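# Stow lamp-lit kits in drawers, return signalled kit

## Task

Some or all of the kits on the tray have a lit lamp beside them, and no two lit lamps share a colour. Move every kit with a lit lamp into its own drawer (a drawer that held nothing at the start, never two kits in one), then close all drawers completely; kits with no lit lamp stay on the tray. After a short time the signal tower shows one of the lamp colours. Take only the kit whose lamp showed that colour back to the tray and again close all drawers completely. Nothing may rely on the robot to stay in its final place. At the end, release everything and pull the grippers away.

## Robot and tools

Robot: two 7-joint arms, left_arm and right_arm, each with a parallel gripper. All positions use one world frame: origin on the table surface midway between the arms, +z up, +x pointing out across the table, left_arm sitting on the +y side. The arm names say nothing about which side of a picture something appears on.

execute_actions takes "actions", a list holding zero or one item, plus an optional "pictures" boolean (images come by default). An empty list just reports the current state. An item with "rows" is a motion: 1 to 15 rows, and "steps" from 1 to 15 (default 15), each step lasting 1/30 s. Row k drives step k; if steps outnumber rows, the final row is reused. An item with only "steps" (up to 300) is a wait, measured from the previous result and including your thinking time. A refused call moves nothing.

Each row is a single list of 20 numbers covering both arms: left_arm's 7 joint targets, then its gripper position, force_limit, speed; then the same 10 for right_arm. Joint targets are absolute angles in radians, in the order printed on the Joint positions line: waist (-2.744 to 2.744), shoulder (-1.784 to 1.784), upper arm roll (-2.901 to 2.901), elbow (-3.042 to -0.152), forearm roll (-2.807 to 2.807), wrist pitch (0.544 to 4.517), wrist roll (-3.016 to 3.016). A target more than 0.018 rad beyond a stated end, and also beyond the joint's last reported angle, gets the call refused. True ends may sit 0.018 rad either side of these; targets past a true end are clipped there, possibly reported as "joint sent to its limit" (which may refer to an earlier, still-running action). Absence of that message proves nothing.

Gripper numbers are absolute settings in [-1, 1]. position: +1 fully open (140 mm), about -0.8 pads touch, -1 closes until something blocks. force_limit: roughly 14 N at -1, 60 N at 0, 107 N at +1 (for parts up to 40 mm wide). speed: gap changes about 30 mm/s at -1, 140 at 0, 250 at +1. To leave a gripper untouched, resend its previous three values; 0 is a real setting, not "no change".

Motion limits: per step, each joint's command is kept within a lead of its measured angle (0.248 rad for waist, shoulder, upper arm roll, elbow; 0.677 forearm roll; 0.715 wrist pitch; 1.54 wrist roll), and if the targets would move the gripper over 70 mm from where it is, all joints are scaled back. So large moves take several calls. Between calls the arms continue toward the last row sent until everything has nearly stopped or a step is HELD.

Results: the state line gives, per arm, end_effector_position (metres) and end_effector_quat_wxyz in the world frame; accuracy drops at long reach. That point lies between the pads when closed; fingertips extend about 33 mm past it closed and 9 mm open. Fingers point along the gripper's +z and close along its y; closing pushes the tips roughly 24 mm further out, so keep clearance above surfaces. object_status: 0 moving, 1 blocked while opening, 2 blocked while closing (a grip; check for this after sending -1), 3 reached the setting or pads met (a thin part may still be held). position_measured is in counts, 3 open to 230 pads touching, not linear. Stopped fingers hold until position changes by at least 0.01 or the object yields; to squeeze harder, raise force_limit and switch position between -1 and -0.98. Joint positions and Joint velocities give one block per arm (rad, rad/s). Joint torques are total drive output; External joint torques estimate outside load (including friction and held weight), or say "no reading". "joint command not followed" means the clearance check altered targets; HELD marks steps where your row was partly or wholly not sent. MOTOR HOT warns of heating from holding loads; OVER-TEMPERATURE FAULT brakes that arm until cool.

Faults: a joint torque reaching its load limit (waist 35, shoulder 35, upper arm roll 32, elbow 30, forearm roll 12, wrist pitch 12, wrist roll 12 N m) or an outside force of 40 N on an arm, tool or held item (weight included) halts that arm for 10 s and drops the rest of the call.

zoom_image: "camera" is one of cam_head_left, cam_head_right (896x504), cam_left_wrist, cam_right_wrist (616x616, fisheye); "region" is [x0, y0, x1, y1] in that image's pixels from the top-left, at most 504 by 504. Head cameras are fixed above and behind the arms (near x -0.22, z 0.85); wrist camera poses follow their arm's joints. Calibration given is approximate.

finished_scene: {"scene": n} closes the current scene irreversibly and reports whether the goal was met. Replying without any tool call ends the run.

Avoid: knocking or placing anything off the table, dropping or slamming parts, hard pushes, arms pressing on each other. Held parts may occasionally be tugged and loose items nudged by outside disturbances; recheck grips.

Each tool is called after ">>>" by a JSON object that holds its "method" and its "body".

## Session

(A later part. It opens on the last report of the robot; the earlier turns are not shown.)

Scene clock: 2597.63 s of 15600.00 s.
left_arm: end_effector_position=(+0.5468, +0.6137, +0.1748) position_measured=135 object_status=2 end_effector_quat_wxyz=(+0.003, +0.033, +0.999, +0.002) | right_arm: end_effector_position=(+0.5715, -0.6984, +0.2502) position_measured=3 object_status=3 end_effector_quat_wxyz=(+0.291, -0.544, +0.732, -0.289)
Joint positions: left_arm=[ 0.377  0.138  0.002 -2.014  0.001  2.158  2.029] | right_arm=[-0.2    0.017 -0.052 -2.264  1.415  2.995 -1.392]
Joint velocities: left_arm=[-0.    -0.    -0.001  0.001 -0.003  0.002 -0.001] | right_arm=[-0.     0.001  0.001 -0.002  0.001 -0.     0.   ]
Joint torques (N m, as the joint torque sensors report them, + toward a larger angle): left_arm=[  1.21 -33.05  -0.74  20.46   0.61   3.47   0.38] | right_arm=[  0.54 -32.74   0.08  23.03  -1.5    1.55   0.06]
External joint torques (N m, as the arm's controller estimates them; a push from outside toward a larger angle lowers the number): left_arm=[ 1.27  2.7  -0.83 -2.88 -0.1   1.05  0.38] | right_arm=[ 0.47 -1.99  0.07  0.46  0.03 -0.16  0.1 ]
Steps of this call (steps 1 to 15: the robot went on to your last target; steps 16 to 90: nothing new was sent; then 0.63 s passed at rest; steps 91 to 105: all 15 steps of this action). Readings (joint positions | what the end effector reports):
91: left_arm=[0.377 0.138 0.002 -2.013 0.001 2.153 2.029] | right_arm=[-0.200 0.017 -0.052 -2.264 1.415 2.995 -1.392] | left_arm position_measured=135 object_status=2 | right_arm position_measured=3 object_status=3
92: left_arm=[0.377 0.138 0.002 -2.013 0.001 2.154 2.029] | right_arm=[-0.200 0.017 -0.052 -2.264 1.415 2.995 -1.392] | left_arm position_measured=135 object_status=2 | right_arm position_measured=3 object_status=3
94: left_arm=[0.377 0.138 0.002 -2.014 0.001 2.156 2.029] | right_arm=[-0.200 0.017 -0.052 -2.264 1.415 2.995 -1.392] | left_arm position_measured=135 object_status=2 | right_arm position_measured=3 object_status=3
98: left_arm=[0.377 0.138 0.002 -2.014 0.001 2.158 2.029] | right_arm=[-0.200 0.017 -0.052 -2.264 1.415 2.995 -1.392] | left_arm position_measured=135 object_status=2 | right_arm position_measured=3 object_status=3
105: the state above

>>> {"method": "execute_actions", "body": {"actions": [{"rows":[[0.38,0.138,0,-2.013,0,2.155,2.035,0.35,0,0,-0.2,0.017,-0.05,-2.264,1.415,2.995,-1.392,1,0,0],[0.38,0.138,0,-2.013,0,2.155,2.035,0.35,0,0,-0.2,0.017,-0.05,-2.264,1.415,2.995,-1.392,1,0,0],[0.38,0.138,0,-2.013,0,2.155,2.035,0.35,0,0,-0.2,0.017,-0.05,-2.264,1.415,2.995,-1.392,1,0,0],[0.38,0.138,0,-2.013,0,2.155,2.035,0.35,0,0,-0.2,0.017,-0.05,-2.264,1.415,2.995,-1.392,1,0,0],[0.38,0.138,0,-2.013,0,2.155,2.035,0.35,0,0,-0.2,0.017,-0.05,-2.264,1.415,2.995,-1.392,1,0,0],[0.38,0.138,0,-2.013,0,2.155,2.035,0.35,0,0,-0.2,0.017,-0.05,-2.264,1.415,2.995,-1.392,1,0,0],[0.38,0.138,0,-2.013,0,2.155,2.035,0.35,0,0,-0.2,0.017,-0.05,-2.264,1.415,2.995,-1.392,1,0,0],[0.38,0.138,0,-2.013,0,2.13,2.035,0.35,0,0,-0.2,0.017,-0.05,-2.264,1.415,2.995,-1.392,1,0,0],[0.38,0.13,0,-1.999,0,2.1,2.035,0.35,0,0,-0.2,0.017,-0.05,-2.264,1.415,2.995,-1.392,1,0,0],[0.38,0.122,0,-1.985,0,2.075,2.035,0.35,0,0,-0.2,0.017,-0.05,-2.264,1.415,2.995,-1.392,1,0,0],[0.38,0.114,0,-1.971,0,2.05,2.035,0.35,0,0,-0.2,0.017,-0.05,-2.264,1.415,2.995,-1.392,1,0,0],[0.38,0.106,0,-1.957,0,2.03,2.035,0.35,0,0,-0.2,0.017,-0.05,-2.264,1.415,2.995,-1.392,1,0,0],[0.38,0.098,0,-1.943,0,2.01,2.035,0.35,0,0,-0.2,0.017,-0.05,-2.264,1.415,2.995,-1.392,1,0,0],[0.38,0.09,0,-1.929,0,1.995,2.035,0.35,0,0,-0.2,0.017,-0.05,-2.264,1.415,2.995,-1.392,1,0,0],[0.38,0.081,0,-1.914,0,1.995,2.035,0.35,0,0,-0.2,0.017,-0.05,-2.264,1.415,2.995,-1.392,1,0,0]],"steps":15}], "pictures": false}}

>>> {"method": "execute_actions", "body": {"actions": [{"rows":[[0.38,0.081,0,-1.914,0,1.995,2.035,0.35,0,0,-0.2,0.017,-0.05,-2.264,1.415,2.995,-1.392,1,0,0],[0.38,0.081,0,-1.914,0,1.995,2.035,0.35,0,0,-0.2,0.017,-0.05,-2.264,1.415,2.995,-1.392,1,0,0],[0.38,0.081,0,-1.914,0,1.995,2.035,0.35,0,0,-0.2,0.017,-0.05,-2.264,1.415,2.995,-1.392,1,0,0],[0.37,0.03,0,-1.97,0,2.0,2.0,0.35,0,0,-0.2,0.017,-0.05,-2.264,1.415,2.995,-1.392,1,0,0],[0.36,-0.02,0,-2.025,0,2.005,1.98,0.35,0,0,-0.2,0.017,-0.05,-2.264,1.415,2.995,-1.392,1,0,0],[0.35,-0.07,0,-2.08,0,2.01,1.96,0.35,0,0,-0.2,0.017,-0.05,-2.264,1.415,2.995,-1.392,1,0,0],[0.34,-0.12,0,-2.135,0,2.015,1.94,0.35,0,0,-0.2,0.017,-0.05,-2.264,1.415,2.995,-1.392,1,0,0],[0.33,-0.17,0,-2.19,0,2.02,1.92,-1,0,0,-0.2,0.017,-0.05,-2.264,1.415,2.995,-1.392,1,0,0],[0.32,-0.22,0,-2.245,0,2.025,1.9,-1,0,0,-0.2,0.017,-0.05,-2.264,1.415,2.995,-1.392,1,0,0],[0.31,-0.27,0,-2.3,0,2.03,1.9,-1,0,0,-0.2,0.017,-0.05,-2.264,1.415,2.995,-1.392,1,0,0],[0.3,-0.32,0,-2.355,0,2.035,1.9,-1,0,0,-0.2,0.017,-0.05,-2.264,1.415,2.995,-1.392,1,0,0],[0.29,-0.374,0,-2.41,0,2.05,1.9,-1,0,0,-0.2,0.017,-0.05,-2.264,1.415,2.995,-1.392,1,0,0],[0.29,-0.43,0,-2.5,0,2.15,1.9,-1,0,0,-0.2,0.017,-0.05,-2.264,1.415,2.995,-1.392,1,0,0],[0.29,-0.48,0,-2.6,0,2.27,1.9,-1,0,0,-0.2,0.017,-0.05,-2.264,1.415,2.995,-1.392,1,0,0],[0.29,-0.52,0,-2.7,0,2.4,1.9,-1,0,0,-0.2,0.017,-0.05,-2.264,1.415,2.995,-1.392,1,0,0]],"steps":15}], "pictures": false}}

>>> {"method": "execute_actions", "body": {"actions": [{"rows":[[0.29,-0.56,0,-2.82,0,2.6,1.9,-1,0,0,-0.2,0.017,-0.05,-2.264,1.415,2.995,-1.392,1,0,0],[0.29,-0.587,0,-2.936,0,2.79,1.9,-1,0,0,-0.2,0.017,-0.05,-2.264,1.415,2.995,-1.392,1,0,0]],"steps":15}], "pictures": false}}

>>> {"method": "execute_actions", "body": {"actions": [{"steps":25}]}}

Scene clock: 2662.53 s of 15600.00 s.
left_arm: end_effector_position=(+0.5485, +0.6143, +0.2155) position_measured=85 object_status=3 end_effector_quat_wxyz=(+0.002, +0.033, +0.999, +0.001) | right_arm: end_effector_position=(+0.5715, -0.6984, +0.2502) position_measured=3 object_status=3 end_effector_quat_wxyz=(+0.291, -0.544, +0.732, -0.289)
Joint positions: left_arm=[ 0.378  0.105  0.002 -1.948  0.001  2.058  2.029] | right_arm=[-0.2    0.017 -0.052 -2.264  1.415  2.995 -1.392]
Joint velocities: left_arm=[ 0.001 -0.269  0.     0.414 -0.    -0.349  0.001] | right_arm=[-0.     0.    -0.001  0.     0.    -0.001 -0.001]
Joint torques (N m, as the joint torque sensors report them, + toward a larger angle): left_arm=[  0.71 -37.23  -0.66  23.18   0.64   1.7    0.43] | right_arm=[  0.11 -32.36   0.02  22.96  -1.55   1.58   0.09]
External joint torques (N m, as the arm's controller estimates them; a push from outside toward a larger angle lowers the number): left_arm=[ 0.59 -1.94 -0.89  0.21 -0.14 -0.63  0.43] | right_arm=[ 0.22 -1.4   0.19  0.26 -0.01 -0.16  0.13]
Steps of this call (steps 1 to 15: the robot went on to your last target; steps 16 to 90: nothing new was sent; then 61.40 s passed at rest; steps 91 to 105: all 15 steps of this action). Readings (joint positions | what the end effector reports):
91: left_arm=[0.377 0.138 0.002 -2.014 0.001 2.159 2.029] | right_arm=[-0.200 0.017 -0.052 -2.264 1.415 2.995 -1.392] | left_arm position_measured=135 object_status=0 | right_arm position_measured=3 object_status=3
92: left_arm=[0.377 0.138 0.002 -2.014 0.001 2.159 2.029] | right_arm=[-0.200 0.017 -0.052 -2.264 1.415 2.995 -1.392] | left_arm position_measured=133 object_status=0 | right_arm position_measured=3 object_status=3
94: left_arm=[0.378 0.138 0.002 -2.014 0.001 2.159 2.029] | right_arm=[-0.200 0.017 -0.052 -2.264 1.415 2.995 -1.392] | left_arm position_measured=113 object_status=0 | right_arm position_measured=3 object_status=3
98: left_arm=[0.378 0.138 0.002 -2.014 0.001 2.155 2.029] | right_arm=[-0.200 0.017 -0.052 -2.264 1.415 2.995 -1.392] | left_arm position_measured=86 object_status=0 | right_arm position_measured=3 object_status=3
105: the state above

Scene clock: 2663.03 s of 15600.00 s.
left_arm: end_effector_position=(+0.4179, +0.5210, +0.2283) position_measured=137 object_status=0 end_effector_quat_wxyz=(+0.030, +0.036, +0.999, +0.012) | right_arm: end_effector_position=(+0.5715, -0.6984, +0.2502) position_measured=3 object_status=3 end_effector_quat_wxyz=(+0.291, -0.544, +0.732, -0.289)
Joint positions: left_arm=[ 0.296 -0.427 -0.001 -2.505  0.001  2.142  1.951] | right_arm=[-0.2    0.017 -0.052 -2.264  1.415  2.995 -1.392]
Joint velocities: left_arm=[-0.07  -1.383 -0.001 -2.179 -0.     1.491 -0.145] | right_arm=[-0.     0.    -0.001  0.     0.001  0.     0.001]
Joint torques (N m, as the joint torque sensors report them, + toward a larger angle): left_arm=[ 0.11 -3.37  0.93 26.66  0.73  4.59 -0.33] | right_arm=[  0.19 -32.58  -0.11  22.65  -1.57   1.65  -0.01]
External joint torques (N m, as the arm's controller estimates them; a push from outside toward a larger angle lowers the number): left_arm=[-1.53 -0.89 -0.91 -2.51 -0.03  1.11 -0.33] | right_arm=[ 0.28 -1.74  0.04  0.03 -0.05 -0.08  0.03]
Steps of this call (steps 1 to 15: all 15 steps of this action). Readings (joint positions | what the end effector reports):
1: left_arm=[0.378 0.096 0.002 -1.936 0.001 2.048 2.029] | right_arm=[-0.200 0.017 -0.052 -2.264 1.415 2.995 -1.392] | left_arm position_measured=85 object_status=3 | right_arm position_measured=3 object_status=3
2: left_arm=[0.378 0.088 0.002 -1.926 0.001 2.040 2.029] | right_arm=[-0.200 0.017 -0.052 -2.264 1.415 2.995 -1.392] | left_arm position_measured=85 object_status=3 | right_arm position_measured=3 object_status=3
4: left_arm=[0.377 0.069 0.002 -1.930 0.001 2.030 2.027] | right_arm=[-0.200 0.017 -0.052 -2.264 1.415 2.995 -1.392] | left_arm position_measured=85 object_status=3 | right_arm position_measured=3 object_status=3
8: left_arm=[0.353 -0.072 0.002 -2.088 0.001 2.024 2.002] | right_arm=[-0.200 0.017 -0.052 -2.264 1.415 2.995 -1.392] | left_arm position_measured=85 object_status=0 | right_arm position_measured=3 object_status=3
15: the state above

Scene clock: 2663.53 s of 15600.00 s.
left_arm: end_effector_position=(+0.4210, +0.5207, +0.1724) position_measured=233 object_status=0 end_effector_quat_wxyz=(+0.188, +0.019, +0.980, +0.064) | right_arm: end_effector_position=(+0.5715, -0.6984, +0.2502) position_measured=3 object_status=3 end_effector_quat_wxyz=(+0.291, -0.544, +0.732, -0.289)
Joint positions: left_arm=[ 0.293 -0.585 -0.001 -2.933  0.001  2.75   1.915] | right_arm=[-0.2    0.017 -0.052 -2.264  1.415  2.995 -1.392]
Joint velocities: left_arm=[ 0.    -0.009 -0.    -0.006  0.     0.223 -0.028] | right_arm=[-0.     0.    -0.     0.001  0.001 -0.     0.   ]
Joint torques (N m, as the joint torque sensors report them, + toward a larger angle): left_arm=[ -2.05 -11.32   1.17  20.01   0.67   3.9   -0.31] | right_arm=[  0.31 -32.48  -0.2   22.94  -1.56   1.65   0.05]
External joint torques (N m, as the arm's controller estimates them; a push from outside toward a larger angle lowers the number): left_arm=[-2.02 -1.84  1.72 -1.97  0.07  0.85 -0.31] | right_arm=[ 0.3  -1.56 -0.16  0.23 -0.03 -0.08  0.09]
Steps of this call (steps 1 to 15: all 15 steps of this action). Readings (joint positions | what the end effector reports):
1: left_arm=[0.294 -0.473 -0.001 -2.584 0.001 2.221 1.946] | right_arm=[-0.200 0.017 -0.052 -2.264 1.415 2.995 -1.392] | left_arm position_measured=145 object_status=0 | right_arm position_measured=3 object_status=3
2: left_arm=[0.294 -0.512 -0.001 -2.663 0.001 2.319 1.942] | right_arm=[-0.200 0.017 -0.052 -2.264 1.415 2.995 -1.392] | left_arm position_measured=152 object_status=0 | right_arm position_measured=3 object_status=3
4: left_arm=[0.293 -0.560 -0.001 -2.804 0.001 2.474 1.935] | right_arm=[-0.200 0.017 -0.052 -2.264 1.415 2.995 -1.392] | left_arm position_measured=167 object_status=0 | right_arm position_measured=3 object_status=3
8: left_arm=[0.293 -0.575 -0.001 -2.921 0.001 2.639 1.925] | right_arm=[-0.200 0.017 -0.052 -2.264 1.415 2.995 -1.392] | left_arm position_measured=198 object_status=0 | right_arm position_measured=3 object_status=3
15: the state above

Scene clock: 2664.37 s of 15600.00 s.
left_arm: end_effector_position=(+0.4293, +0.5233, +0.1795) position_measured=233 object_status=3 end_effector_quat_wxyz=(+0.205, +0.015, +0.976, +0.069) | right_arm: end_effector_position=(+0.5715, -0.6984, +0.2502) position_measured=3 object_status=3 end_effector_quat_wxyz=(+0.291, -0.544, +0.732, -0.289)
Joint positions: left_arm=[ 0.293 -0.585 -0.001 -2.934  0.001  2.786  1.907] | right_arm=[-0.2    0.017 -0.052 -2.264  1.415  2.995 -1.392]
Joint velocities: left_arm=[-0.001  0.001  0.001 -0.002 -0.002  0.001 -0.002] | right_arm=[ 0.    -0.     0.002  0.     0.     0.001 -0.   ]
Joint torques (N m, as the joint torque sensors report them, + toward a larger angle): left_arm=[ -1.67 -10.38   0.32  21.35   0.56   4.07  -0.26] | right_arm=[  0.01 -32.53  -0.29  23.12  -1.52   1.6    0.04]
External joint torques (N m, as the arm's controller estimates them; a push from outside toward a larger angle lowers the number): left_arm=[-1.67 -0.66  0.82 -0.9  -0.04  0.88 -0.26] | right_arm=[-0.09 -1.67 -0.32  0.48  0.02 -0.12  0.09]
Steps of this call (steps 1 to 25: the robot went on to your last target). Readings (joint positions | what the end effector reports):
1: left_arm=[0.293 -0.585 -0.001 -2.934 0.001 2.756 1.914] | right_arm=[-0.200 0.017 -0.052 -2.264 1.415 2.995 -1.392] | left_arm position_measured=233 object_status=0 | right_arm position_measured=3 object_status=3
2: left_arm=[0.293 -0.585 -0.001 -2.934 0.001 2.762 1.914] | right_arm=[-0.200 0.017 -0.052 -2.264 1.415 2.995 -1.392] | left_arm position_measured=233 object_status=0 | right_arm position_measured=3 object_status=3
4: left_arm=[0.293 -0.585 -0.001 -2.934 0.001 2.770 1.912] | right_arm=[-0.200 0.017 -0.052 -2.264 1.415 2.995 -1.392] | left_arm position_measured=233 object_status=3 | right_arm position_measured=3 object_status=3
8: left_arm=[0.293 -0.585 -0.001 -2.934 0.001 2.779 1.910] | right_arm=[-0.200 0.017 -0.052 -2.264 1.415 2.995 -1.392] | left_arm position_measured=233 object_status=3 | right_arm position_measured=3 object_status=3
25: the state above
camera_calibration (this result's frames):
cam_left_wrist: T_world_to_cam=[[0.169722, 0.973787, 0.151436, -0.601396], [0.654598, -0.226265, 0.721322, -0.279046], [0.736679, -0.0232948, -0.675841, 0.00783525], [0, 0, 0, 1]] pos_world=[0.278962, 0.522676, 0.297651]
cam_right_wrist: T_world_to_cam=[[-0.638922, 0.244607, -0.729346, 0.715638], [-0.0627697, 0.928362, 0.366339, 0.583916], [0.766706, 0.279843, -0.577797, 0.0780728], [0, 0, 0, 1]] pos_world=[0.43403, -0.738983, 0.353147]

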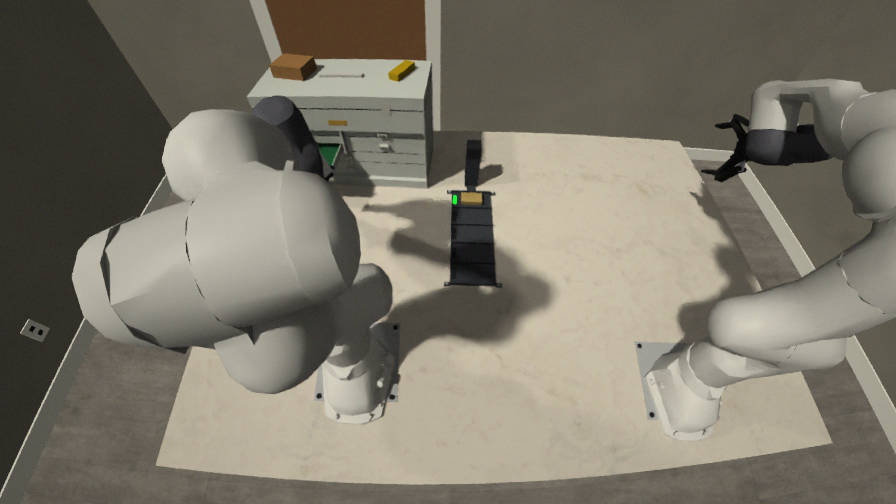

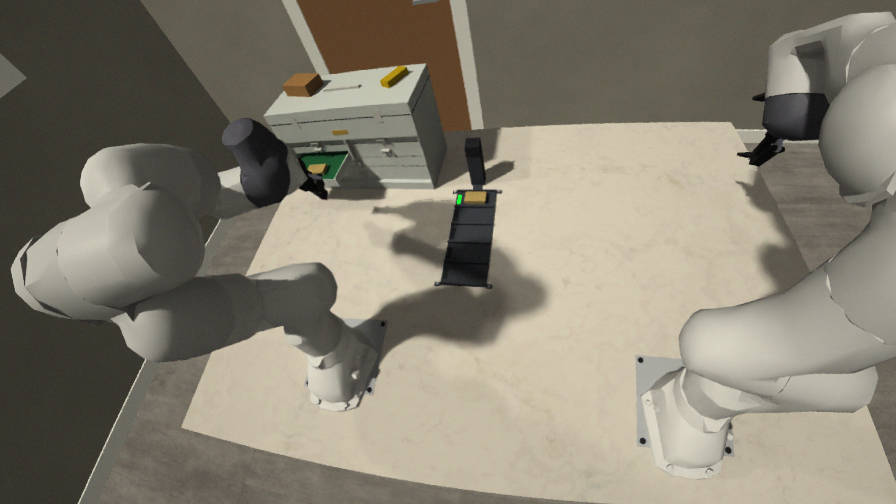

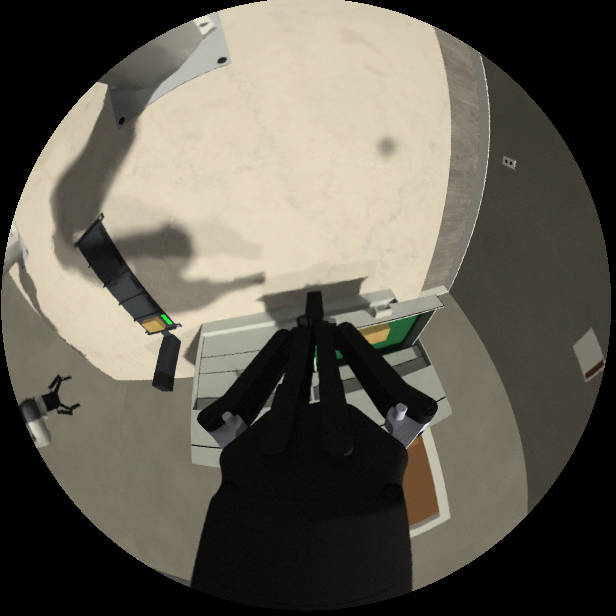

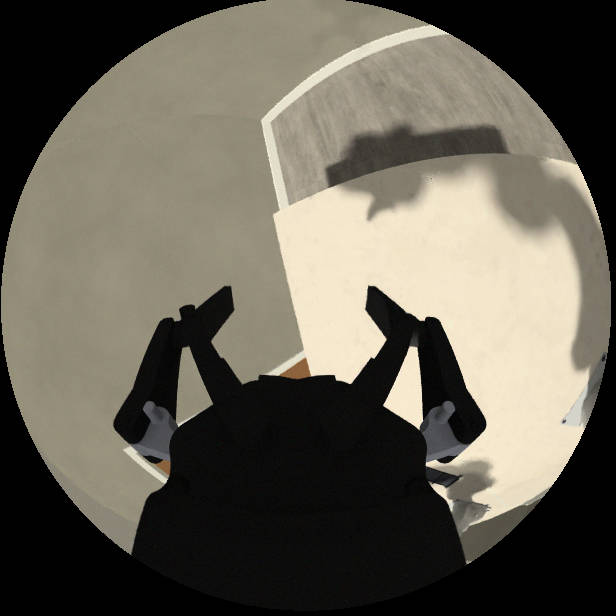

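>>> {"method": "execute_actions", "body": {"actions": [{"rows":[[0.33,-0.587,0,-2.936,0,2.79,1.95,-1,0,0,-0.2,0.017,-0.05,-2.264,1.415,2.995,-1.392,1,0,0],[0.36,-0.565,0,-2.919,0,2.8,1.95,-1,0,0,-0.2,0.017,-0.05,-2.264,1.415,2.995,-1.392,1,0,0],[0.36,-0.543,0,-2.901,0,2.808,1.95,-1,0,0,-0.2,0.017,-0.05,-2.264,1.415,2.995,-1.392,1,0,0],[0.36,-0.52,0,-2.884,0,2.814,1.95,-1,0,0,-0.2,0.017,-0.05,-2.264,1.415,2.995,-1.392,1,0,0],[0.36,-0.498,0,-2.867,0,2.82,1.95,-1,0,0,-0.2,0.017,-0.05,-2.264,1.415,2.995,-1.392,1,0,0],[0.36,-0.476,0,-2.85,0,2.825,1.95,-1,0,0,-0.2,0.017,-0.05,-2.264,1.415,2.995,-1.392,1,0,0],[0.36,-0.454,0,-2.832,0,2.83,1.95,-1,0,0,-0.2,0.017,-0.05,-2.264,1.415,2.995,-1.392,1,0,0],[0.36,-0.431,0,-2.815,0,2.834,1.95,-1,0,0,-0.2,0.017,-0.05,-2.264,1.415,2.995,-1.392,1,0,0],[0.36,-0.409,0,-2.797,0,2.837,1.95,-1,0,0,-0.2,0.017,-0.05,-2.264,1.415,2.995,-1.392,1,0,0],[0.358,-0.387,0,-2.78,0,2.839,1.95,-1,0,0,-0.2,0.017,-0.05,-2.264,1.415,2.995,-1.392,1,0,0],[0.355,-0.365,0,-2.763,0,2.84,1.95,-1,0,0,-0.2,0.017,-0.05,-2.264,1.415,2.995,-1.392,1,0,0],[0.351,-0.346,0,-2.745,0,2.841,1.95,-1,0,0,-0.2,0.017,-0.05,-2.264,1.415,2.995,-1.392,1,0,0],[0.347,-0.327,0,-2.726,0,2.842,1.95,-1,0,0,-0.2,0.017,-0.05,-2.264,1.415,2.995,-1.392,1,0,0],[0.343,-0.309,0,-2.708,0,2.842,1.95,-1,0,0,-0.2,0.017,-0.05,-2.264,1.415,2.995,-1.392,1,0,0],[0.339,-0.29,0,-2.69,0,2.842,1.95,-1,0,0,-0.2,0.017,-0.05,-2.264,1.415,2.995,-1.392,1,0,0]],"steps":15}], "pictures": false}}

>>> {"method": "execute_actions", "body": {"actions": [{"rows":[[0.335,-0.272,0,-2.671,0,2.842,1.94,-1,0,0,-0.2,0.017,-0.05,-2.264,1.415,2.995,-1.392,1,0,0],[0.331,-0.253,0,-2.653,0,2.842,1.94,-1,0,0,-0.2,0.017,-0.05,-2.264,1.415,2.995,-1.392,1,0,0],[0.327,-0.234,0,-2.635,0,2.841,1.94,-1,0,0,-0.2,0.017,-0.05,-2.264,1.415,2.995,-1.392,1,0,0],[0.323,-0.216,0,-2.616,0,2.84,1.93,-1,0,0,-0.2,0.017,-0.05,-2.264,1.415,2.995,-1.392,1,0,0],[0.319,-0.197,0,-2.598,0,2.839,1.93,-1,0,0,-0.2,0.017,-0.05,-2.264,1.415,2.995,-1.392,1,0,0],[0.315,-0.1785,0,-2.58,0,2.838,1.92,-1,0,0,-0.2,0.017,-0.05,-2.264,1.415,2.995,-1.392,1,0,0],[0.312,-0.162,0,-2.56,0,2.836,1.92,-1,0,0,-0.2,0.017,-0.05,-2.264,1.415,2.995,-1.392,1,0,0],[0.309,-0.145,0,-2.541,0,2.834,1.91,-1,0,0,-0.2,0.017,-0.05,-2.264,1.415,2.995,-1.392,1,0,0],[0.306,-0.128,0,-2.521,0,2.832,1.91,-1,0,0,-0.2,0.017,-0.05,-2.264,1.415,2.995,-1.392,1,0,0],[0.303,-0.112,0,-2.502,0,2.829,1.9,-1,0,0,-0.2,0.017,-0.05,-2.264,1.415,2.995,-1.392,1,0,0],[0.3,-0.095,0,-2.482,0,2.826,1.9,-1,0,0,-0.2,0.017,-0.05,-2.264,1.415,2.995,-1.392,1,0,0],[0.297,-0.078,0,-2.463,0,2.823,1.9,-1,0,0,-0.2,0.017,-0.05,-2.264,1.415,2.995,-1.392,1,0,0],[0.294,-0.061,0,-2.443,0,2.82,1.9,-1,0,0,-0.2,0.017,-0.05,-2.264,1.415,2.995,-1.392,1,0,0],[0.291,-0.048,0,-2.428,0,2.818,1.9,-1,0,0,-0.2,0.017,-0.05,-2.264,1.415,2.995,-1.392,1,0,0],[0.289,-0.036,0,-2.414,0,2.816,1.9,-1,0,0,-0.2,0.017,-0.05,-2.264,1.415,2.995,-1.392,1,0,0]],"steps":15}], "pictures": false}}

>>> {"method": "execute_actions", "body": {"actions": [{"rows":[[0.287,-0.028,0,-2.404,0,2.815,1.9,-1,0,0,-0.2,0.017,-0.05,-2.264,1.415,2.995,-1.392,1,0,0],[0.286,-0.02,0,-2.395,0,2.814,1.9,-1,0,0,-0.2,0.017,-0.05,-2.264,1.415,2.995,-1.392,1,0,0],[0.285,-0.011,0,-2.385,0,2.813,1.9,-1,0,0,-0.2,0.017,-0.05,-2.264,1.415,2.995,-1.392,1,0,0],[0.284,-0.005,0,-2.377,0,2.812,1.9,-1,0,0,-0.2,0.017,-0.05,-2.264,1.415,2.995,-1.392,1,0,0],[0.283,0.001,0,-2.37,0,2.811,1.9,-1,0,0,-0.2,0.017,-0.05,-2.264,1.415,2.995,-1.392,1,0,0],[0.282,0.007,0,-2.362,0,2.81,1.9,-1,0,0,-0.2,0.017,-0.05,-2.264,1.415,2.995,-1.392,1,0,0],[0.281,0.013,0,-2.355,0,2.809,1.9,-1,0,0,-0.2,0.017,-0.05,-2.264,1.415,2.995,-1.392,1,0,0],[0.28,0.019,0,-2.347,0,2.808,1.9,-1,0,0,-0.2,0.017,-0.05,-2.264,1.415,2.995,-1.392,1,0,0],[0.28,0.024,0,-2.341,0,2.808,1.9,-1,0,0,-0.2,0.017,-0.05,-2.264,1.415,2.995,-1.392,1,0,0],[0.28,0.029,0,-2.335,0,2.808,1.9,-1,0,0,-0.2,0.017,-0.05,-2.264,1.415,2.995,-1.392,1,0,0]],"steps":15}], "pictures": false}}

>>> {"method": "execute_actions", "body": {"actions": [{"steps":10}], "pictures": false}}

Scene clock: 2729.10 s of 15600.00 s.
left_arm: end_effector_position=(+0.4854, +0.5709, +0.1789) position_measured=233 object_status=3 end_effector_quat_wxyz=(+0.199, +0.002, +0.977, +0.076) | right_arm: end_effector_position=(+0.5715, -0.6984, +0.2502) position_measured=3 object_status=3 end_effector_quat_wxyz=(+0.291, -0.544, +0.732, -0.289)
Joint positions: left_arm=[ 0.349 -0.332 -0.001 -2.73   0.001  2.829  1.936] | right_arm=[-0.2    0.017 -0.052 -2.264  1.415  2.995 -1.392]
Joint velocities: left_arm=[-0.093  0.558 -0.     0.515  0.001  0.053  0.027] | right_arm=[-0.    -0.001 -0.002 -0.     0.001  0.001 -0.001]
Joint torques (N m, as the joint torque sensors report them, + toward a larger angle): left_arm=[ -1.97 -19.38   1.02  19.95   0.44   4.01   0.39] | right_arm=[  0.13 -32.63  -0.18  23.45  -1.54   1.59   0.  ]
External joint torques (N m, as the arm's controller estimates them; a push from outside toward a larger angle lowers the number): left_arm=[-2.33  2.41  1.65  0.31 -0.17  0.86  0.41] | right_arm=[ 0.19 -1.65 -0.06  0.74 -0.01 -0.15  0.04]
Steps of this call (steps 1 to 15: the robot went on to your last target; steps 16 to 90: nothing new was sent; then 61.23 s passed at rest; steps 91 to 105: all 15 steps of this action). Readings (joint positions | what the end effector reports):
91: left_arm=[0.300 -0.585 -0.002 -2.935 0.001 2.786 1.910] | right_arm=[-0.200 0.017 -0.052 -2.264 1.415 2.995 -1.392] | left_arm position_measured=233 object_status=3 | right_arm position_measured=3 object_status=3
92: left_arm=[0.316 -0.581 -0.003 -2.931 0.001 2.787 1.914] | right_arm=[-0.200 0.017 -0.052 -2.264 1.415 2.995 -1.392] | left_arm position_measured=233 object_status=3 | right_arm position_measured=3 object_status=3
94: left_arm=[0.341 -0.557 -0.001 -2.912 0.001 2.793 1.919] | right_arm=[-0.200 0.017 -0.052 -2.264 1.415 2.995 -1.392] | left_arm position_measured=233 object_status=3 | right_arm position_measured=3 object_status=3
98: left_arm=[0.355 -0.478 -0.001 -2.851 0.001 2.810 1.928] | right_arm=[-0.200 0.017 -0.052 -2.264 1.415 2.995 -1.392] | left_arm position_measured=233 object_status=3 | right_arm position_measured=3 object_status=3
105: the state above

Scene clock: 2729.60 s of 15600.00 s.
left_arm: end_effector_position=(+0.5802, +0.5733, +0.1790) position_measured=233 object_status=3 end_effector_quat_wxyz=(+0.204, +0.020, +0.976, +0.070) | right_arm: end_effector_position=(+0.5715, -0.6984, +0.2502) position_measured=3 object_status=3 end_effector_quat_wxyz=(+0.291, -0.544, +0.732, -0.289)
Joint positions: left_arm=[ 0.296 -0.066 -0.001 -2.453  0.001  2.822  1.92 ] | right_arm=[-0.2    0.017 -0.052 -2.264  1.415  2.995 -1.392]
Joint velocities: left_arm=[-0.084  0.409  0.     0.467 -0.001 -0.037 -0.042] | right_arm=[-0.    -0.002 -0.    -0.     0.001 -0.001  0.   ]
Joint torques (N m, as the joint torque sensors report them, + toward a larger angle): left_arm=[ -1.31 -28.49   0.83  23.42   0.5    3.25  -0.31] | right_arm=[  0.04 -32.93   0.05  23.24  -1.55   1.61   0.06]
External joint torques (N m, as the arm's controller estimates them; a push from outside toward a larger angle lowers the number): left_arm=[-2.06  1.58  0.69  3.53 -0.04  0.28 -0.32] | right_arm=[-0.01 -2.01  0.06  0.54 -0.01 -0.11  0.1 ]
Steps of this call (steps 1 to 15: all 15 steps of this action). Readings (joint positions | what the end effector reports):
1: left_arm=[0.345 -0.313 -0.001 -2.713 0.001 2.830 1.936] | right_arm=[-0.200 0.017 -0.052 -2.264 1.415 2.995 -1.392] | left_arm position_measured=233 object_status=3 | right_arm position_measured=3 object_status=3
2: left_arm=[0.341 -0.294 -0.001 -2.695 0.001 2.830 1.936] | right_arm=[-0.200 0.017 -0.052 -2.264 1.415 2.995 -1.392] | left_arm position_measured=233 object_status=3 | right_arm position_measured=3 object_status=3
4: left_arm=[0.333 -0.256 -0.001 -2.658 0.001 2.831 1.936] | right_arm=[-0.200 0.017 -0.052 -2.264 1.415 2.995 -1.392] | left_arm position_measured=233 object_status=3 | right_arm position_measured=3 object_status=3
8: left_arm=[0.318 -0.183 -0.001 -2.584 0.001 2.831 1.933] | right_arm=[-0.200 0.017 -0.052 -2.264 1.415 2.995 -1.392] | left_arm position_measured=233 object_status=3 | right_arm position_measured=3 object_status=3
15: the state above

Scene clock: 2730.10 s of 15600.00 s.
left_arm: end_effector_position=(+0.6129, +0.5739, +0.1789) position_measured=233 object_status=3 end_effector_quat_wxyz=(+0.204, +0.022, +0.976, +0.067) | right_arm: end_effector_position=(+0.5715, -0.6984, +0.2502) position_measured=3 object_status=3 end_effector_quat_wxyz=(+0.291, -0.544, +0.732, -0.289)
Joint positions: left_arm=[ 0.282  0.02  -0.001 -2.345  0.001  2.797  1.911] | right_arm=[-0.2    0.017 -0.052 -2.264  1.415  2.995 -1.392]
Joint velocities: left_arm=[-0.     0.007 -0.001  0.021 -0.001 -0.036 -0.005] | right_arm=[ 0.001  0.001 -0.    -0.     0.001 -0.001  0.001]
Joint torques (N m, as the joint torque sensors report them, + toward a larger angle): left_arm=[ -1.76 -25.     0.04  27.32   0.5    5.85  -0.42] | right_arm=[ -0.25 -32.93  -0.22  22.99  -1.47   1.64   0.01]
External joint torques (N m, as the arm's controller estimates them; a push from outside toward a larger angle lowers the number): left_arm=[-1.73  5.57  0.06  5.32 -0.08  2.68 -0.42] | right_arm=[-0.27 -2.09 -0.17  0.35  0.06 -0.08  0.06]
Steps of this call (steps 1 to 15: all 15 steps of this action). Readings (joint positions | what the end effector reports):
1: left_arm=[0.294 -0.053 -0.001 -2.438 0.001 2.821 1.919] | right_arm=[-0.200 0.017 -0.052 -2.264 1.415 2.995 -1.392] | left_arm position_measured=233 object_status=3 | right_arm position_measured=3 object_status=3
2: left_arm=[0.292 -0.042 -0.001 -2.425 0.001 2.820 1.917] | right_arm=[-0.200 0.017 -0.052 -2.264 1.415 2.995 -1.392] | left_arm position_measured=233 object_status=3 | right_arm position_measured=3 object_status=3
4: left_arm=[0.288 -0.023 -0.001 -2.402 0.001 2.817 1.916] | right_arm=[-0.200 0.017 -0.052 -2.264 1.415 2.995 -1.392] | left_arm position_measured=233 object_status=3 | right_arm position_measured=3 object_status=3
8: left_arm=[0.284 0.005 -0.001 -2.368 0.001 2.812 1.913] | right_arm=[-0.200 0.017 -0.052 -2.264 1.415 2.995 -1.392] | left_arm position_measured=233 object_status=3 | right_arm position_measured=3 object_status=3
15: the state above

Scene clock: 2730.43 s of 15600.00 s.
left_arm: end_effector_position=(+0.6129, +0.5739, +0.1789) position_measured=233 object_status=3 end_effector_quat_wxyz=(+0.203, +0.022, +0.977, +0.067) | right_arm: end_effector_position=(+0.5715, -0.6984, +0.2502) position_measured=3 object_status=3 end_effector_quat_wxyz=(+0.291, -0.544, +0.732, -0.289)
Joint positions: left_arm=[ 0.282  0.021 -0.001 -2.343  0.001  2.794  1.91 ] | right_arm=[-0.2    0.017 -0.052 -2.264  1.415  2.995 -1.392]
Joint velocities: left_arm=[-0.    -0.001 -0.     0.002 -0.001 -0.002 -0.001] | right_arm=[-0.001  0.     0.    -0.    -0.001 -0.     0.   ]
Joint torques (N m, as the joint torque sensors report them, + toward a larger angle): left_arm=[ -1.09 -25.12   0.51  26.53   0.58   5.73  -0.34] | right_arm=[ -0.13 -32.69   0.08  22.86  -1.57   1.68   0.01]
External joint torques (N m, as the arm's controller estimates them; a push from outside toward a larger angle lowers the number): left_arm=[-1.17  5.75  0.42  4.2  -0.01  2.5  -0.34] | right_arm=[-0.15 -1.75  0.12  0.15 -0.03 -0.05  0.06]
Steps of this call (steps 1 to 10: the robot went on to your last target). Readings (joint positions | what the end effector reports):
1: left_arm=[0.282 0.020 -0.001 -2.344 0.001 2.796 1.911] | right_arm=[-0.200 0.017 -0.052 -2.264 1.415 2.995 -1.392] | left_arm position_measured=233 object_status=3 | right_arm position_measured=3 object_status=3
2: left_arm=[0.282 0.020 -0.001 -2.344 0.001 2.796 1.911] | right_arm=[-0.200 0.017 -0.052 -2.264 1.415 2.995 -1.392] | left_arm position_measured=233 object_status=3 | right_arm position_measured=3 object_status=3
4: left_arm=[0.282 0.021 -0.001 -2.343 0.001 2.795 1.910] | right_arm=[-0.200 0.017 -0.052 -2.264 1.415 2.995 -1.392] | left_arm position_measured=233 object_status=3 | right_arm position_measured=3 object_status=3
8: left_arm=[0.282 0.021 -0.001 -2.343 0.001 2.794 1.910] | right_arm=[-0.200 0.017 -0.052 -2.264 1.415 2.995 -1.392] | left_arm position_measured=233 object_status=3 | right_arm position_measured=3 object_status=3
10: the state above

Closed. Back off first.

>>> {"method": "execute_actions", "body": {"actions": [{"rows":[[0.285,-0.06,0,-2.443,0,2.82,1.85,-0.3,0,0,-0.2,0.017,-0.05,-2.264,1.415,2.995,-1.392,1,0,0],[0.29,-0.12,0,-2.51,0,2.83,1.8,-0.3,0,0,-0.2,0.017,-0.05,-2.264,1.415,2.995,-1.392,1,0,0],[0.3,-0.18,0,-2.58,0,2.838,1.75,-0.3,0,0,-0.2,0.017,-0.05,-2.264,1.415,2.995,-1.392,1,0,0],[0.31,-0.24,0,-2.64,0,2.84,1.7,-0.3,0,0,-0.2,0.017,-0.05,-2.264,1.415,2.995,-1.392,1,0,0],[0.32,-0.3,0,-2.7,0,2.84,1.65,-0.3,0,0,-0.2,0.017,-0.05,-2.264,1.415,2.995,-1.392,1,0,0],[0.33,-0.365,0,-2.763,0,2.835,1.6,-0.3,0,0,-0.2,0.017,-0.05,-2.264,1.415,2.995,-1.392,1,0,0],[0.34,-0.44,0,-2.82,0,2.82,1.5,-0.3,0,0,-0.2,0.017,-0.05,-2.264,1.415,2.995,-1.392,1,0,0],[0.35,-0.51,0,-2.88,0,2.8,1.4,-0.3,0,0,-0.2,0.017,-0.05,-2.264,1.415,2.995,-1.392,1,0,0]],"steps":15}], "pictures": false}}

Scene clock: 2740.87 s of 15600.00 s.
left_arm: end_effector_position=(+0.4415, +0.5537, +0.1807) position_measured=167 object_status=0 end_effector_quat_wxyz=(+0.213, -0.178, +0.960, +0.038) | right_arm: end_effector_position=(+0.5715, -0.6984, +0.2502) position_measured=3 object_status=3 end_effector_quat_wxyz=(+0.291, -0.544, +0.732, -0.289)
Joint positions: left_arm=[ 0.347 -0.504  0.    -2.873  0.001  2.807  1.565] | right_arm=[-0.2    0.017 -0.052 -2.264  1.415  2.995 -1.392]
Joint velocities: left_arm=[ 0.006 -0.059  0.001 -0.08   0.001 -0.02  -0.524] | right_arm=[ 0.001  0.    -0.    -0.    -0.002  0.     0.001]
Joint torques (N m, as the joint torque sensors report them, + toward a larger angle): left_arm=[  1.31 -12.51   0.08  21.48   0.61   2.93  -0.25] | right_arm=[  0.41 -32.64  -0.35  23.16  -1.51   1.67   0.06]
External joint torques (N m, as the arm's controller estimates them; a push from outside toward a larger angle lowers the number): left_arm=[ 1.41 -0.58  0.65 -1.53  0.   -0.41 -0.25] | right_arm=[ 0.37 -1.78 -0.32  0.52  0.03 -0.05  0.1 ]
Steps of this call (steps 1 to 15: the robot went on to your last target; steps 16 to 90: nothing new was sent; then 6.93 s passed at rest; steps 91 to 105: all 15 steps of this action). Readings (joint positions | what the end effector reports):
91: left_arm=[0.282 0.003 -0.001 -2.367 0.001 2.798 1.904] | right_arm=[-0.200 0.017 -0.052 -2.264 1.415 2.995 -1.392] | left_arm position_measured=233 object_status=0 | right_arm position_measured=3 object_status=3
92: left_arm=[0.282 -0.031 -0.001 -2.410 0.001 2.803 1.895] | right_arm=[-0.200 0.017 -0.052 -2.264 1.415 2.995 -1.392] | left_arm position_measured=231 object_status=0 | right_arm position_measured=3 object_status=3
94: left_arm=[0.291 -0.126 -0.001 -2.520 0.001 2.813 1.863] | right_arm=[-0.200 0.017 -0.052 -2.264 1.415 2.995 -1.392] | left_arm position_measured=211 object_status=0 | right_arm position_measured=3 object_status=3
98: left_arm=[0.327 -0.368 -0.001 -2.754 0.001 2.817 1.748] | right_arm=[-0.200 0.017 -0.052 -2.264 1.415 2.995 -1.392] | left_arm position_measured=181 object_status=0 | right_arm position_measured=3 object_status=3
105: the state above

>>> {"method": "execute_actions", "body": {"actions": [{"rows":[[0.913,-0.44,0,-2.88,1.147,3.6,1.277,-0.3,0,0,-0.2,0.017,-0.05,-2.264,1.415,2.995,-1.392,1,0,0]],"steps":15}], "pictures": false}}

>>> {"method": "execute_actions", "body": {"actions": [{"steps":20}], "pictures": false}}

>>> {"method": "execute_actions", "body": {"actions": [{"rows":[[0.913,-0.39,0,-2.86,1.147,3.66,1.277,-0.3,0,0,-0.2,0.017,-0.05,-2.264,1.415,2.995,-1.392,1,0,0],[0.913,-0.34,0,-2.84,1.147,3.71,1.277,-0.3,0,0,-0.2,0.017,-0.05,-2.264,1.415,2.995,-1.392,1,0,0],[0.913,-0.29,0,-2.82,1.147,3.76,1.277,-0.3,0,0,-0.2,0.017,-0.05,-2.264,1.415,2.995,-1.392,1,0,0],[0.913,-0.24,0,-2.8,1.147,3.8,1.277,-0.3,0,0,-0.2,0.017,-0.05,-2.264,1.415,2.995,-1.392,1,0,0],[0.913,-0.19,0,-2.78,1.147,3.84,1.277,-0.3,0,0,-0.2,0.017,-0.05,-2.264,1.415,2.995,-1.392,1,0,0],[0.913,-0.14,0,-2.76,1.147,3.88,1.277,-0.3,0,0,-0.2,0.017,-0.05,-2.264,1.415,2.995,-1.392,1,0,0],[0.913,-0.09,0,-2.74,1.147,3.92,1.277,-0.3,0,0,-0.2,0.017,-0.05,-2.264,1.415,2.995,-1.392,1,0,0],[0.913,-0.04,0,-2.72,1.147,3.96,1.277,-0.3,0,0,-0.2,0.017,-0.05,-2.264,1.415,2.995,-1.392,1,0,0],[0.913,0.01,0,-2.7,1.147,4.0,1.277,-0.3,0,0,-0.2,0.017,-0.05,-2.264,1.415,2.995,-1.392,1,0,0],[0.913,0.06,0,-2.68,1.147,4.03,1.277,-0.3,0,0,-0.2,0.017,-0.05,-2.264,1.415,2.995,-1.392,1,0,0],[0.913,0.11,0,-2.66,1.147,4.055,1.277,-0.3,0,0,-0.2,0.017,-0.05,-2.264,1.415,2.995,-1.392,1,0,0],[0.913,0.16,0,-2.64,1.147,4.055,1.277,-0.3,0,0,-0.2,0.017,-0.05,-2.264,1.415,2.995,-1.392,1,0,0],[0.913,0.21,0,-2.62,1.147,4.055,1.277,-0.3,0,0,-0.2,0.017,-0.05,-2.264,1.415,2.995,-1.392,1,0,0],[0.913,0.259,0,-2.604,1.147,4.055,1.277,-0.3,0,0,-0.2,0.017,-0.05,-2.264,1.415,2.995,-1.392,1,0,0]],"steps":15}], "pictures": false}}

>>> {"method": "execute_actions", "body": {"actions": [{"rows":[[0.913,0.259,0,-2.604,1.147,4.055,1.277,-0.3,0,0,-0.2,0.017,-0.05,-2.264,1.415,2.995,-1.392,1,0,0],[0.913,0.259,0,-2.604,1.147,4.055,1.277,-0.3,0,0,-0.2,0.017,-0.05,-2.264,1.415,2.995,-1.392,1,0,0],[0.913,0.259,0,-2.604,1.147,4.055,1.277,-0.3,0,0,-0.2,0.017,-0.05,-2.264,1.415,2.995,-1.392,1,0,0],[0.913,0.259,0,-2.604,1.147,4.055,1.277,-0.3,0,0,-0.2,0.017,-0.05,-2.264,1.415,2.995,-1.392,1,0,0],[0.913,0.259,0,-2.604,1.147,4.055,1.277,-0.3,0,0,-0.2,0.017,-0.05,-2.264,1.415,2.995,-1.392,1,0,0],[0.913,0.259,0,-2.604,1.147,4.055,1.277,-0.3,0,0,-0.2,0.017,-0.05,-2.264,1.415,2.995,-1.392,1,0,0],[0.9,0.265,0,-2.592,1.135,4.045,1.265,-0.3,0,0,-0.2,0.017,-0.05,-2.264,1.415,2.995,-1.392,1,0,0],[0.887,0.271,0,-2.58,1.125,4.038,1.26,-0.3,0,0,-0.2,0.017,-0.05,-2.264,1.415,2.995,-1.392,1,0,0],[0.874,0.277,0,-2.568,1.115,4.031,1.255,-0.3,0,0,-0.2,0.017,-0.05,-2.264,1.415,2.995,-1.392,1,0,0],[0.861,0.283,0,-2.556,1.105,4.025,1.25,-0.3,0,0,-0.2,0.017,-0.05,-2.264,1.415,2.995,-1.392,1,0,0],[0.848,0.29,0,-2.544,1.096,4.019,1.245,-0.3,0,0,-0.2,0.017,-0.05,-2.264,1.415,2.995,-1.392,1,0,0],[0.835,0.297,0,-2.53,1.09,4.014,1.242,-0.3,0,0,-0.2,0.017,-0.05,-2.264,1.415,2.995,-1.392,1,0,0]],"steps":15}], "pictures": false}}

>>> {"method": "execute_actions", "body": {"actions": [{"steps":25}]}}

>>> {"method": "zoom_image", "body": {"camera": "cam_left_wrist", "region": [230, 240, 400, 360]}}

Scene clock: 2809.87 s of 15600.00 s.
left_arm: end_effector_position=(+0.4471, +0.6795, +0.2730) position_measured=167 object_status=3 end_effector_quat_wxyz=(+0.385, +0.012, +0.895, +0.226) | right_arm: end_effector_position=(+0.5715, -0.6984, +0.2502) position_measured=3 object_status=3 end_effector_quat_wxyz=(+0.291, -0.544, +0.732, -0.289)
Joint positions: left_arm=[ 0.899 -0.443  0.004 -2.878  1.072  3.503  1.322] | right_arm=[-0.2    0.017 -0.052 -2.264  1.415  2.995 -1.392]
Joint velocities: left_arm=[ 0.15   0.009 -0.008 -0.006  0.613  0.562 -0.126] | right_arm=[-0.001  0.     0.001  0.001 -0.     0.001 -0.001]
Joint torques (N m, as the joint torque sensors report them, + toward a larger angle): left_arm=[ -0.35 -11.2   -0.91  18.79  -0.65   3.52  -0.38] | right_arm=[  0.33 -32.95  -0.07  23.12  -1.53   1.64   0.08]
External joint torques (N m, as the arm's controller estimates them; a push from outside toward a larger angle lowers the number): left_arm=[ 0.25  1.75 -1.37 -2.13  1.02  0.8  -0.38] | right_arm=[ 0.36 -1.92  0.02  0.34  0.02 -0.1   0.12]
Steps of this call (steps 1 to 45: the robot went on to your last target; steps 46 to 110: nothing new was sent; then 64.83 s passed at rest; steps 111 to 125: all 15 steps of this action). Readings (joint positions | what the end effector reports):
111: left_arm=[0.366 -0.503 -0.002 -2.880 0.049 2.839 1.403] | right_arm=[-0.200 0.017 -0.052 -2.264 1.415 2.995 -1.392] | left_arm position_measured=167 object_status=3 | right_arm position_measured=3 object_status=3
112: left_arm=[0.391 -0.496 -0.003 -2.881 0.102 2.881 1.400] | right_arm=[-0.200 0.017 -0.052 -2.264 1.415 2.995 -1.392] | left_arm position_measured=167 object_status=3 | right_arm position_measured=3 object_status=3
114: left_arm=[0.447 -0.485 -0.003 -2.881 0.218 2.970 1.392] | right_arm=[-0.200 0.017 -0.052 -2.264 1.415 2.995 -1.392] | left_arm position_measured=167 object_status=3 | right_arm position_measured=3 object_status=3
118: left_arm=[0.656 -0.458 -0.005 -2.878 0.650 3.227 1.365] | right_arm=[-0.200 0.017 -0.052 -2.264 1.415 2.995 -1.392] | left_arm position_measured=167 object_status=3 | right_arm position_measured=3 object_status=3
125: the state above

Scene clock: 2810.53 s of 15600.00 s.
left_arm: end_effector_position=(+0.4576, +0.6554, +0.2849) position_measured=167 object_status=3 end_effector_quat_wxyz=(+0.415, +0.041, +0.884, +0.210) | right_arm: end_effector_position=(+0.5715, -0.6984, +0.2502) position_measured=3 object_status=3 end_effector_quat_wxyz=(+0.291, -0.544, +0.732, -0.289)
Joint positions: left_arm=[ 0.91  -0.442  0.003 -2.879  1.144  3.594  1.288] | right_arm=[-0.2    0.017 -0.052 -2.264  1.415  2.995 -1.392]
Joint velocities: left_arm=[ 0.001  0.     0.001  0.     0.001  0.01  -0.013] | right_arm=[-0.     0.    -0.    -0.001  0.    -0.001  0.001]
Joint torques (N m, as the joint torque sensors report them, + toward a larger angle): left_arm=[  1.13 -11.65  -0.06  19.02  -0.76   3.53  -0.31] | right_arm=[  0.01 -32.66   0.01  23.23  -1.54   1.63   0.05]
External joint torques (N m, as the arm's controller estimates them; a push from outside toward a larger angle lowers the number): left_arm=[ 1.07  1.18 -1.2  -1.52  0.98  0.76 -0.31] | right_arm=[ 0.13 -1.79  0.18  0.58 -0.01 -0.11  0.09]
Steps of this call (steps 1 to 20: the robot went on to your last target). Readings (joint positions | what the end effector reports):
1: left_arm=[0.903 -0.443 0.004 -2.878 1.089 3.520 1.318] | right_arm=[-0.200 0.017 -0.052 -2.264 1.415 2.995 -1.392] | left_arm position_measured=167 object_status=3 | right_arm position_measured=3 object_status=3
2: left_arm=[0.905 -0.442 0.003 -2.879 1.103 3.534 1.314] | right_arm=[-0.200 0.017 -0.052 -2.264 1.415 2.995 -1.392] | left_arm position_measured=167 object_status=3 | right_arm position_measured=3 object_status=3
4: left_arm=[0.908 -0.442 0.003 -2.879 1.121 3.554 1.308] | right_arm=[-0.200 0.017 -0.052 -2.264 1.415 2.995 -1.392] | left_arm position_measured=167 object_status=3 | right_arm position_measured=3 object_status=3
8: left_arm=[0.909 -0.442 0.003 -2.879 1.136 3.577 1.300] | right_arm=[-0.200 0.017 -0.052 -2.264 1.415 2.995 -1.392] | left_arm position_measured=167 object_status=3 | right_arm position_measured=3 object_status=3
20: the state above

Scene clock: 2811.03 s of 15600.00 s.
left_arm: end_effector_position=(+0.5274, +0.6308, +0.1881) position_measured=167 object_status=3 end_effector_quat_wxyz=(+0.482, +0.030, +0.876, +0.013) | right_arm: end_effector_position=(+0.5715, -0.6984, +0.2502) position_measured=3 object_status=3 end_effector_quat_wxyz=(+0.291, -0.544, +0.732, -0.289)
Joint positions: left_arm=[ 0.911  0.192  0.002 -2.629  1.145  3.983  1.285] | right_arm=[-0.2    0.017 -0.052 -2.264  1.415  2.995 -1.392]
Joint velocities: left_arm=[ 0.003  1.046 -0.     0.267  0.     0.362 -0.003] | right_arm=[ 0.002 -0.001  0.001 -0.001  0.002 -0.001 -0.   ]
Joint torques (N m, as the joint torque sensors report them, + toward a larger angle): left_arm=[  0.11 -38.79  -1.91  15.83  -0.33   5.16  -0.33] | right_arm=[  0.38 -32.78   0.04  23.17  -1.52   1.63  -0.03]
External joint torques (N m, as the arm's controller estimates them; a push from outside toward a larger angle lowers the number): left_arm=[ 0.63  2.94 -0.8   0.47  0.2   0.75 -0.3 ] | right_arm=[ 0.29 -1.75  0.02  0.44  0.02 -0.09  0.01]
Steps of this call (steps 1 to 15: all 15 steps of this action). Readings (joint positions | what the end effector reports):
1: left_arm=[0.910 -0.432 0.002 -2.873 1.144 3.605 1.288] | right_arm=[-0.200 0.017 -0.052 -2.264 1.415 2.995 -1.392] | left_arm position_measured=167 object_status=3 | right_arm position_measured=3 object_status=3
2: left_arm=[0.910 -0.408 0.002 -2.863 1.144 3.623 1.287] | right_arm=[-0.200 0.017 -0.052 -2.264 1.415 2.995 -1.392] | left_arm position_measured=167 object_status=3 | right_arm position_measured=3 object_status=3
4: left_arm=[0.910 -0.334 0.002 -2.832 1.144 3.674 1.286] | right_arm=[-0.200 0.017 -0.052 -2.264 1.415 2.995 -1.392] | left_arm position_measured=167 object_status=3 | right_arm position_measured=3 object_status=3
8: left_arm=[0.911 -0.146 0.002 -2.760 1.145 3.800 1.286] | right_arm=[-0.200 0.017 -0.052 -2.264 1.415 2.995 -1.392] | left_arm position_measured=167 object_status=3 | right_arm position_measured=3 object_status=3
15: the state above

Scene clock: 2811.53 s of 15600.00 s.
left_arm: end_effector_position=(+0.5653, +0.6206, +0.1858) position_measured=167 object_status=3 end_effector_quat_wxyz=(+0.501, +0.033, +0.865, -0.011) | right_arm: end_effector_position=(+0.5715, -0.6984, +0.2502) position_measured=3 object_status=3 end_effector_quat_wxyz=(+0.291, -0.544, +0.732, -0.289)
Joint positions: left_arm=[ 0.843  0.291  0.    -2.538  1.102  4.023  1.265] | right_arm=[-0.2    0.017 -0.052 -2.264  1.415  2.995 -1.392]
Joint velocities: left_arm=[-0.112  0.045 -0.01   0.088 -0.074 -0.031 -0.056] | right_arm=[-0.     0.001  0.001  0.001  0.001  0.001 -0.001]
Joint torques (N m, as the joint torque sensors report them, + toward a larger angle): left_arm=[  0.13 -30.39  -0.68  13.94  -1.49   2.58  -0.28] | right_arm=[  0.16 -32.63  -0.27  22.68  -1.49   1.64   0.05]
External joint torques (N m, as the arm's controller estimates them; a push from outside toward a larger angle lowers the number): left_arm=[-2.11  1.17 -1.94  0.48 -0.5  -0.64 -0.26] | right_arm=[ 0.13 -1.74 -0.24  0.    0.04 -0.08  0.1 ]
Steps of this call (steps 1 to 15: all 15 steps of this action). Readings (joint positions | what the end effector reports):
1: left_arm=[0.911 0.220 0.002 -2.623 1.145 3.994 1.285] | right_arm=[-0.200 0.017 -0.052 -2.264 1.415 2.995 -1.392] | left_arm position_measured=167 object_status=3 | right_arm position_measured=3 object_status=3
2: left_arm=[0.911 0.237 0.002 -2.619 1.145 4.003 1.284] | right_arm=[-0.200 0.017 -0.052 -2.264 1.415 2.995 -1.392] | left_arm position_measured=167 object_status=3 | right_arm position_measured=3 object_status=3
4: left_arm=[0.911 0.253 0.002 -2.613 1.145 4.017 1.284] | right_arm=[-0.200 0.017 -0.052 -2.264 1.415 2.995 -1.392] | left_arm position_measured=167 object_status=3 | right_arm position_measured=3 object_status=3
8: left_arm=[0.905 0.261 0.002 -2.598 1.140 4.032 1.281] | right_arm=[-0.200 0.017 -0.052 -2.264 1.415 2.995 -1.392] | left_arm position_measured=167 object_status=3 | right_arm position_measured=3 object_status=3
15: the state above

Scene clock: 2812.37 s of 15600.00 s.
left_arm: end_effector_position=(+0.5681, +0.6226, +0.1854) position_measured=167 object_status=3 end_effector_quat_wxyz=(+0.501, +0.024, +0.865, -0.013) | right_arm: end_effector_position=(+0.5715, -0.6984, +0.2502) position_measured=3 object_status=3 end_effector_quat_wxyz=(+0.291, -0.544, +0.732, -0.289)
Joint positions: left_arm=[ 0.838  0.295 -0.    -2.532  1.093  4.018  1.25 ] | right_arm=[-0.2    0.017 -0.052 -2.264  1.415  2.995 -1.392]
Joint velocities: left_arm=[-0.    -0.002 -0.     0.001 -0.002 -0.    -0.003] | right_arm=[ 0.    -0.     0.    -0.002  0.    -0.001 -0.001]
Joint torques (N m, as the joint torque sensors report them, + toward a larger angle): left_arm=[ -3.13 -30.93  -0.74  14.4   -1.31   2.64  -0.25] | right_arm=[  0.11 -32.34  -0.22  22.99  -1.49   1.63   0.06]
External joint torques (N m, as the arm's controller estimates them; a push from outside toward a larger angle lowers the number): left_arm=[-3.12  0.85  0.02  0.12 -0.47 -0.59 -0.22] | right_arm=[ 0.11 -1.38 -0.15  0.29  0.05 -0.1   0.1 ]
Steps of this call (steps 1 to 25: the robot went on to your last target). Readings (joint positions | what the end effector reports):
1: left_arm=[0.840 0.293 -0.000 -2.535 1.100 4.023 1.264] | right_arm=[-0.200 0.017 -0.052 -2.264 1.415 2.995 -1.392] | left_arm position_measured=167 object_status=3 | right_arm position_measured=3 object_status=3
2: left_arm=[0.839 0.293 -0.000 -2.534 1.099 4.022 1.262] | right_arm=[-0.200 0.017 -0.052 -2.264 1.415 2.995 -1.392] | left_arm position_measured=167 object_status=3 | right_arm position_measured=3 object_status=3
4: left_arm=[0.838 0.294 -0.000 -2.533 1.096 4.021 1.259] | right_arm=[-0.200 0.017 -0.052 -2.264 1.415 2.995 -1.392] | left_arm position_measured=167 object_status=3 | right_arm position_measured=3 object_status=3
8: left_arm=[0.838 0.295 -0.000 -2.532 1.094 4.019 1.256] | right_arm=[-0.200 0.017 -0.052 -2.264 1.415 2.995 -1.392] | left_arm position_measured=167 object_status=3 | right_arm position_measured=3 object_status=3
25: the state above
camera_calibration (this result's frames):
cam_left_wrist: T_world_to_cam=[[0.182161, 0.976904, 0.111697, -0.724195], [0.0782248, -0.127636, 0.988732, -0.135147], [0.980152, -0.171371, -0.0996684, -0.241076], [0, 0, 0, 1]] pos_world=[0.378783, 0.648906, 0.190487]
cam_right_wrist: T_world_to_cam=[[-0.638923, 0.244604, -0.729346, 0.715637], [-0.0627738, 0.928361, 0.366339, 0.583915], [0.766705, 0.279847, -0.577797, 0.0780743], [0, 0, 0, 1]] pos_world=[0.434032, -0.738981, 0.353147]

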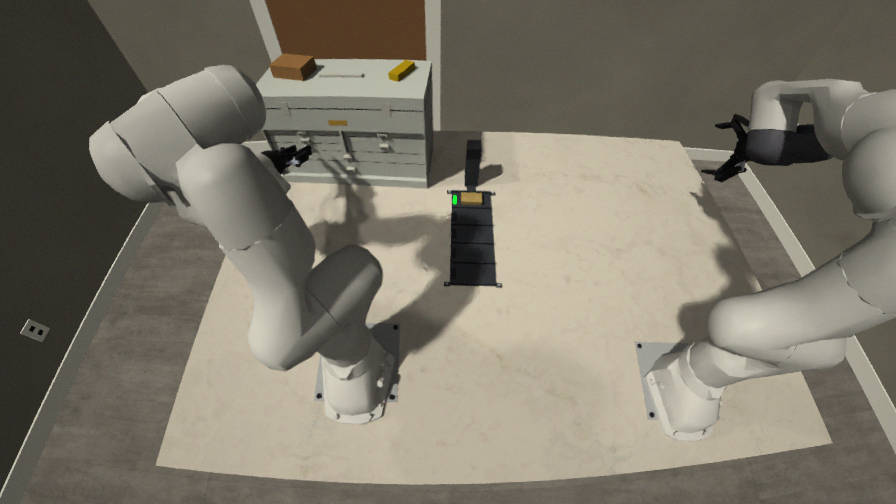

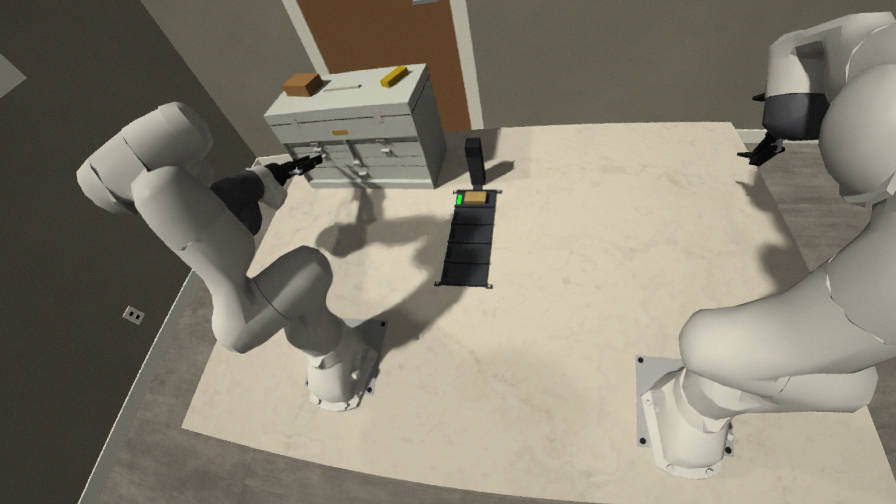

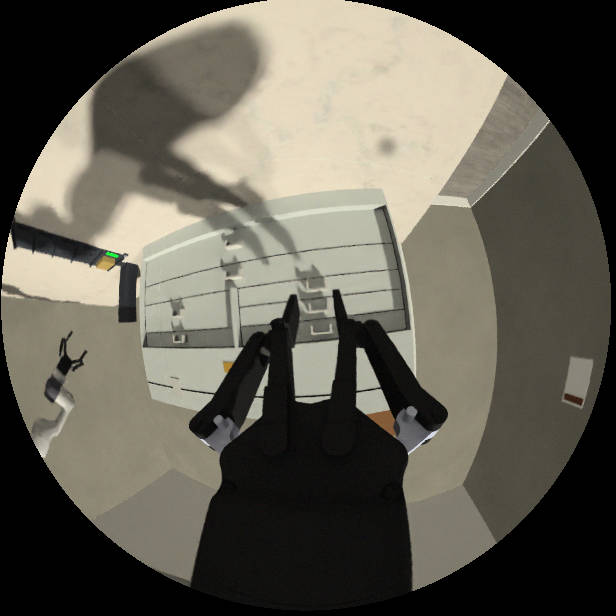

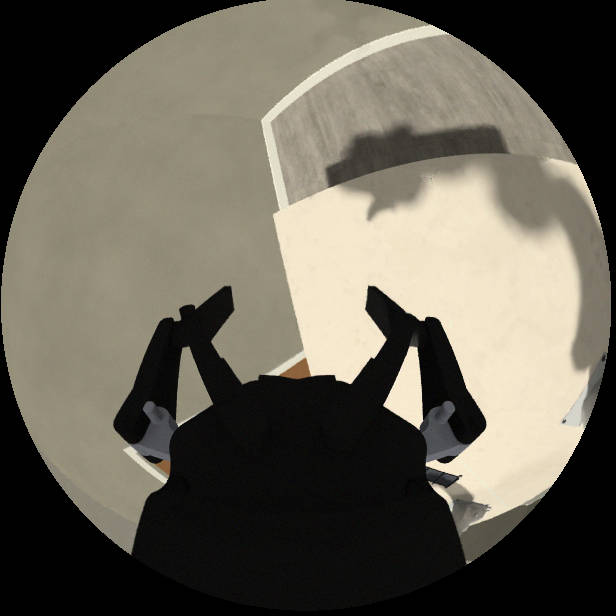

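Region (230, 240, 400, 360) of cam_left_wrist's 616x616 image, scaled by 2.965, with more detail than that image has; it fills the top 356 rows of this view, and the rest is white.

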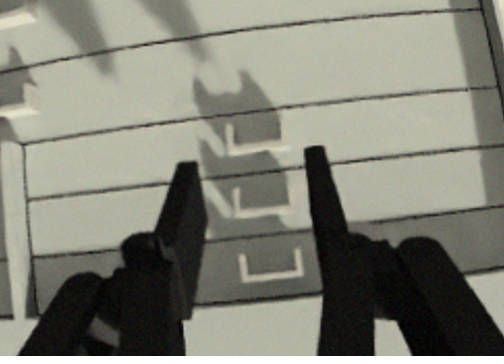

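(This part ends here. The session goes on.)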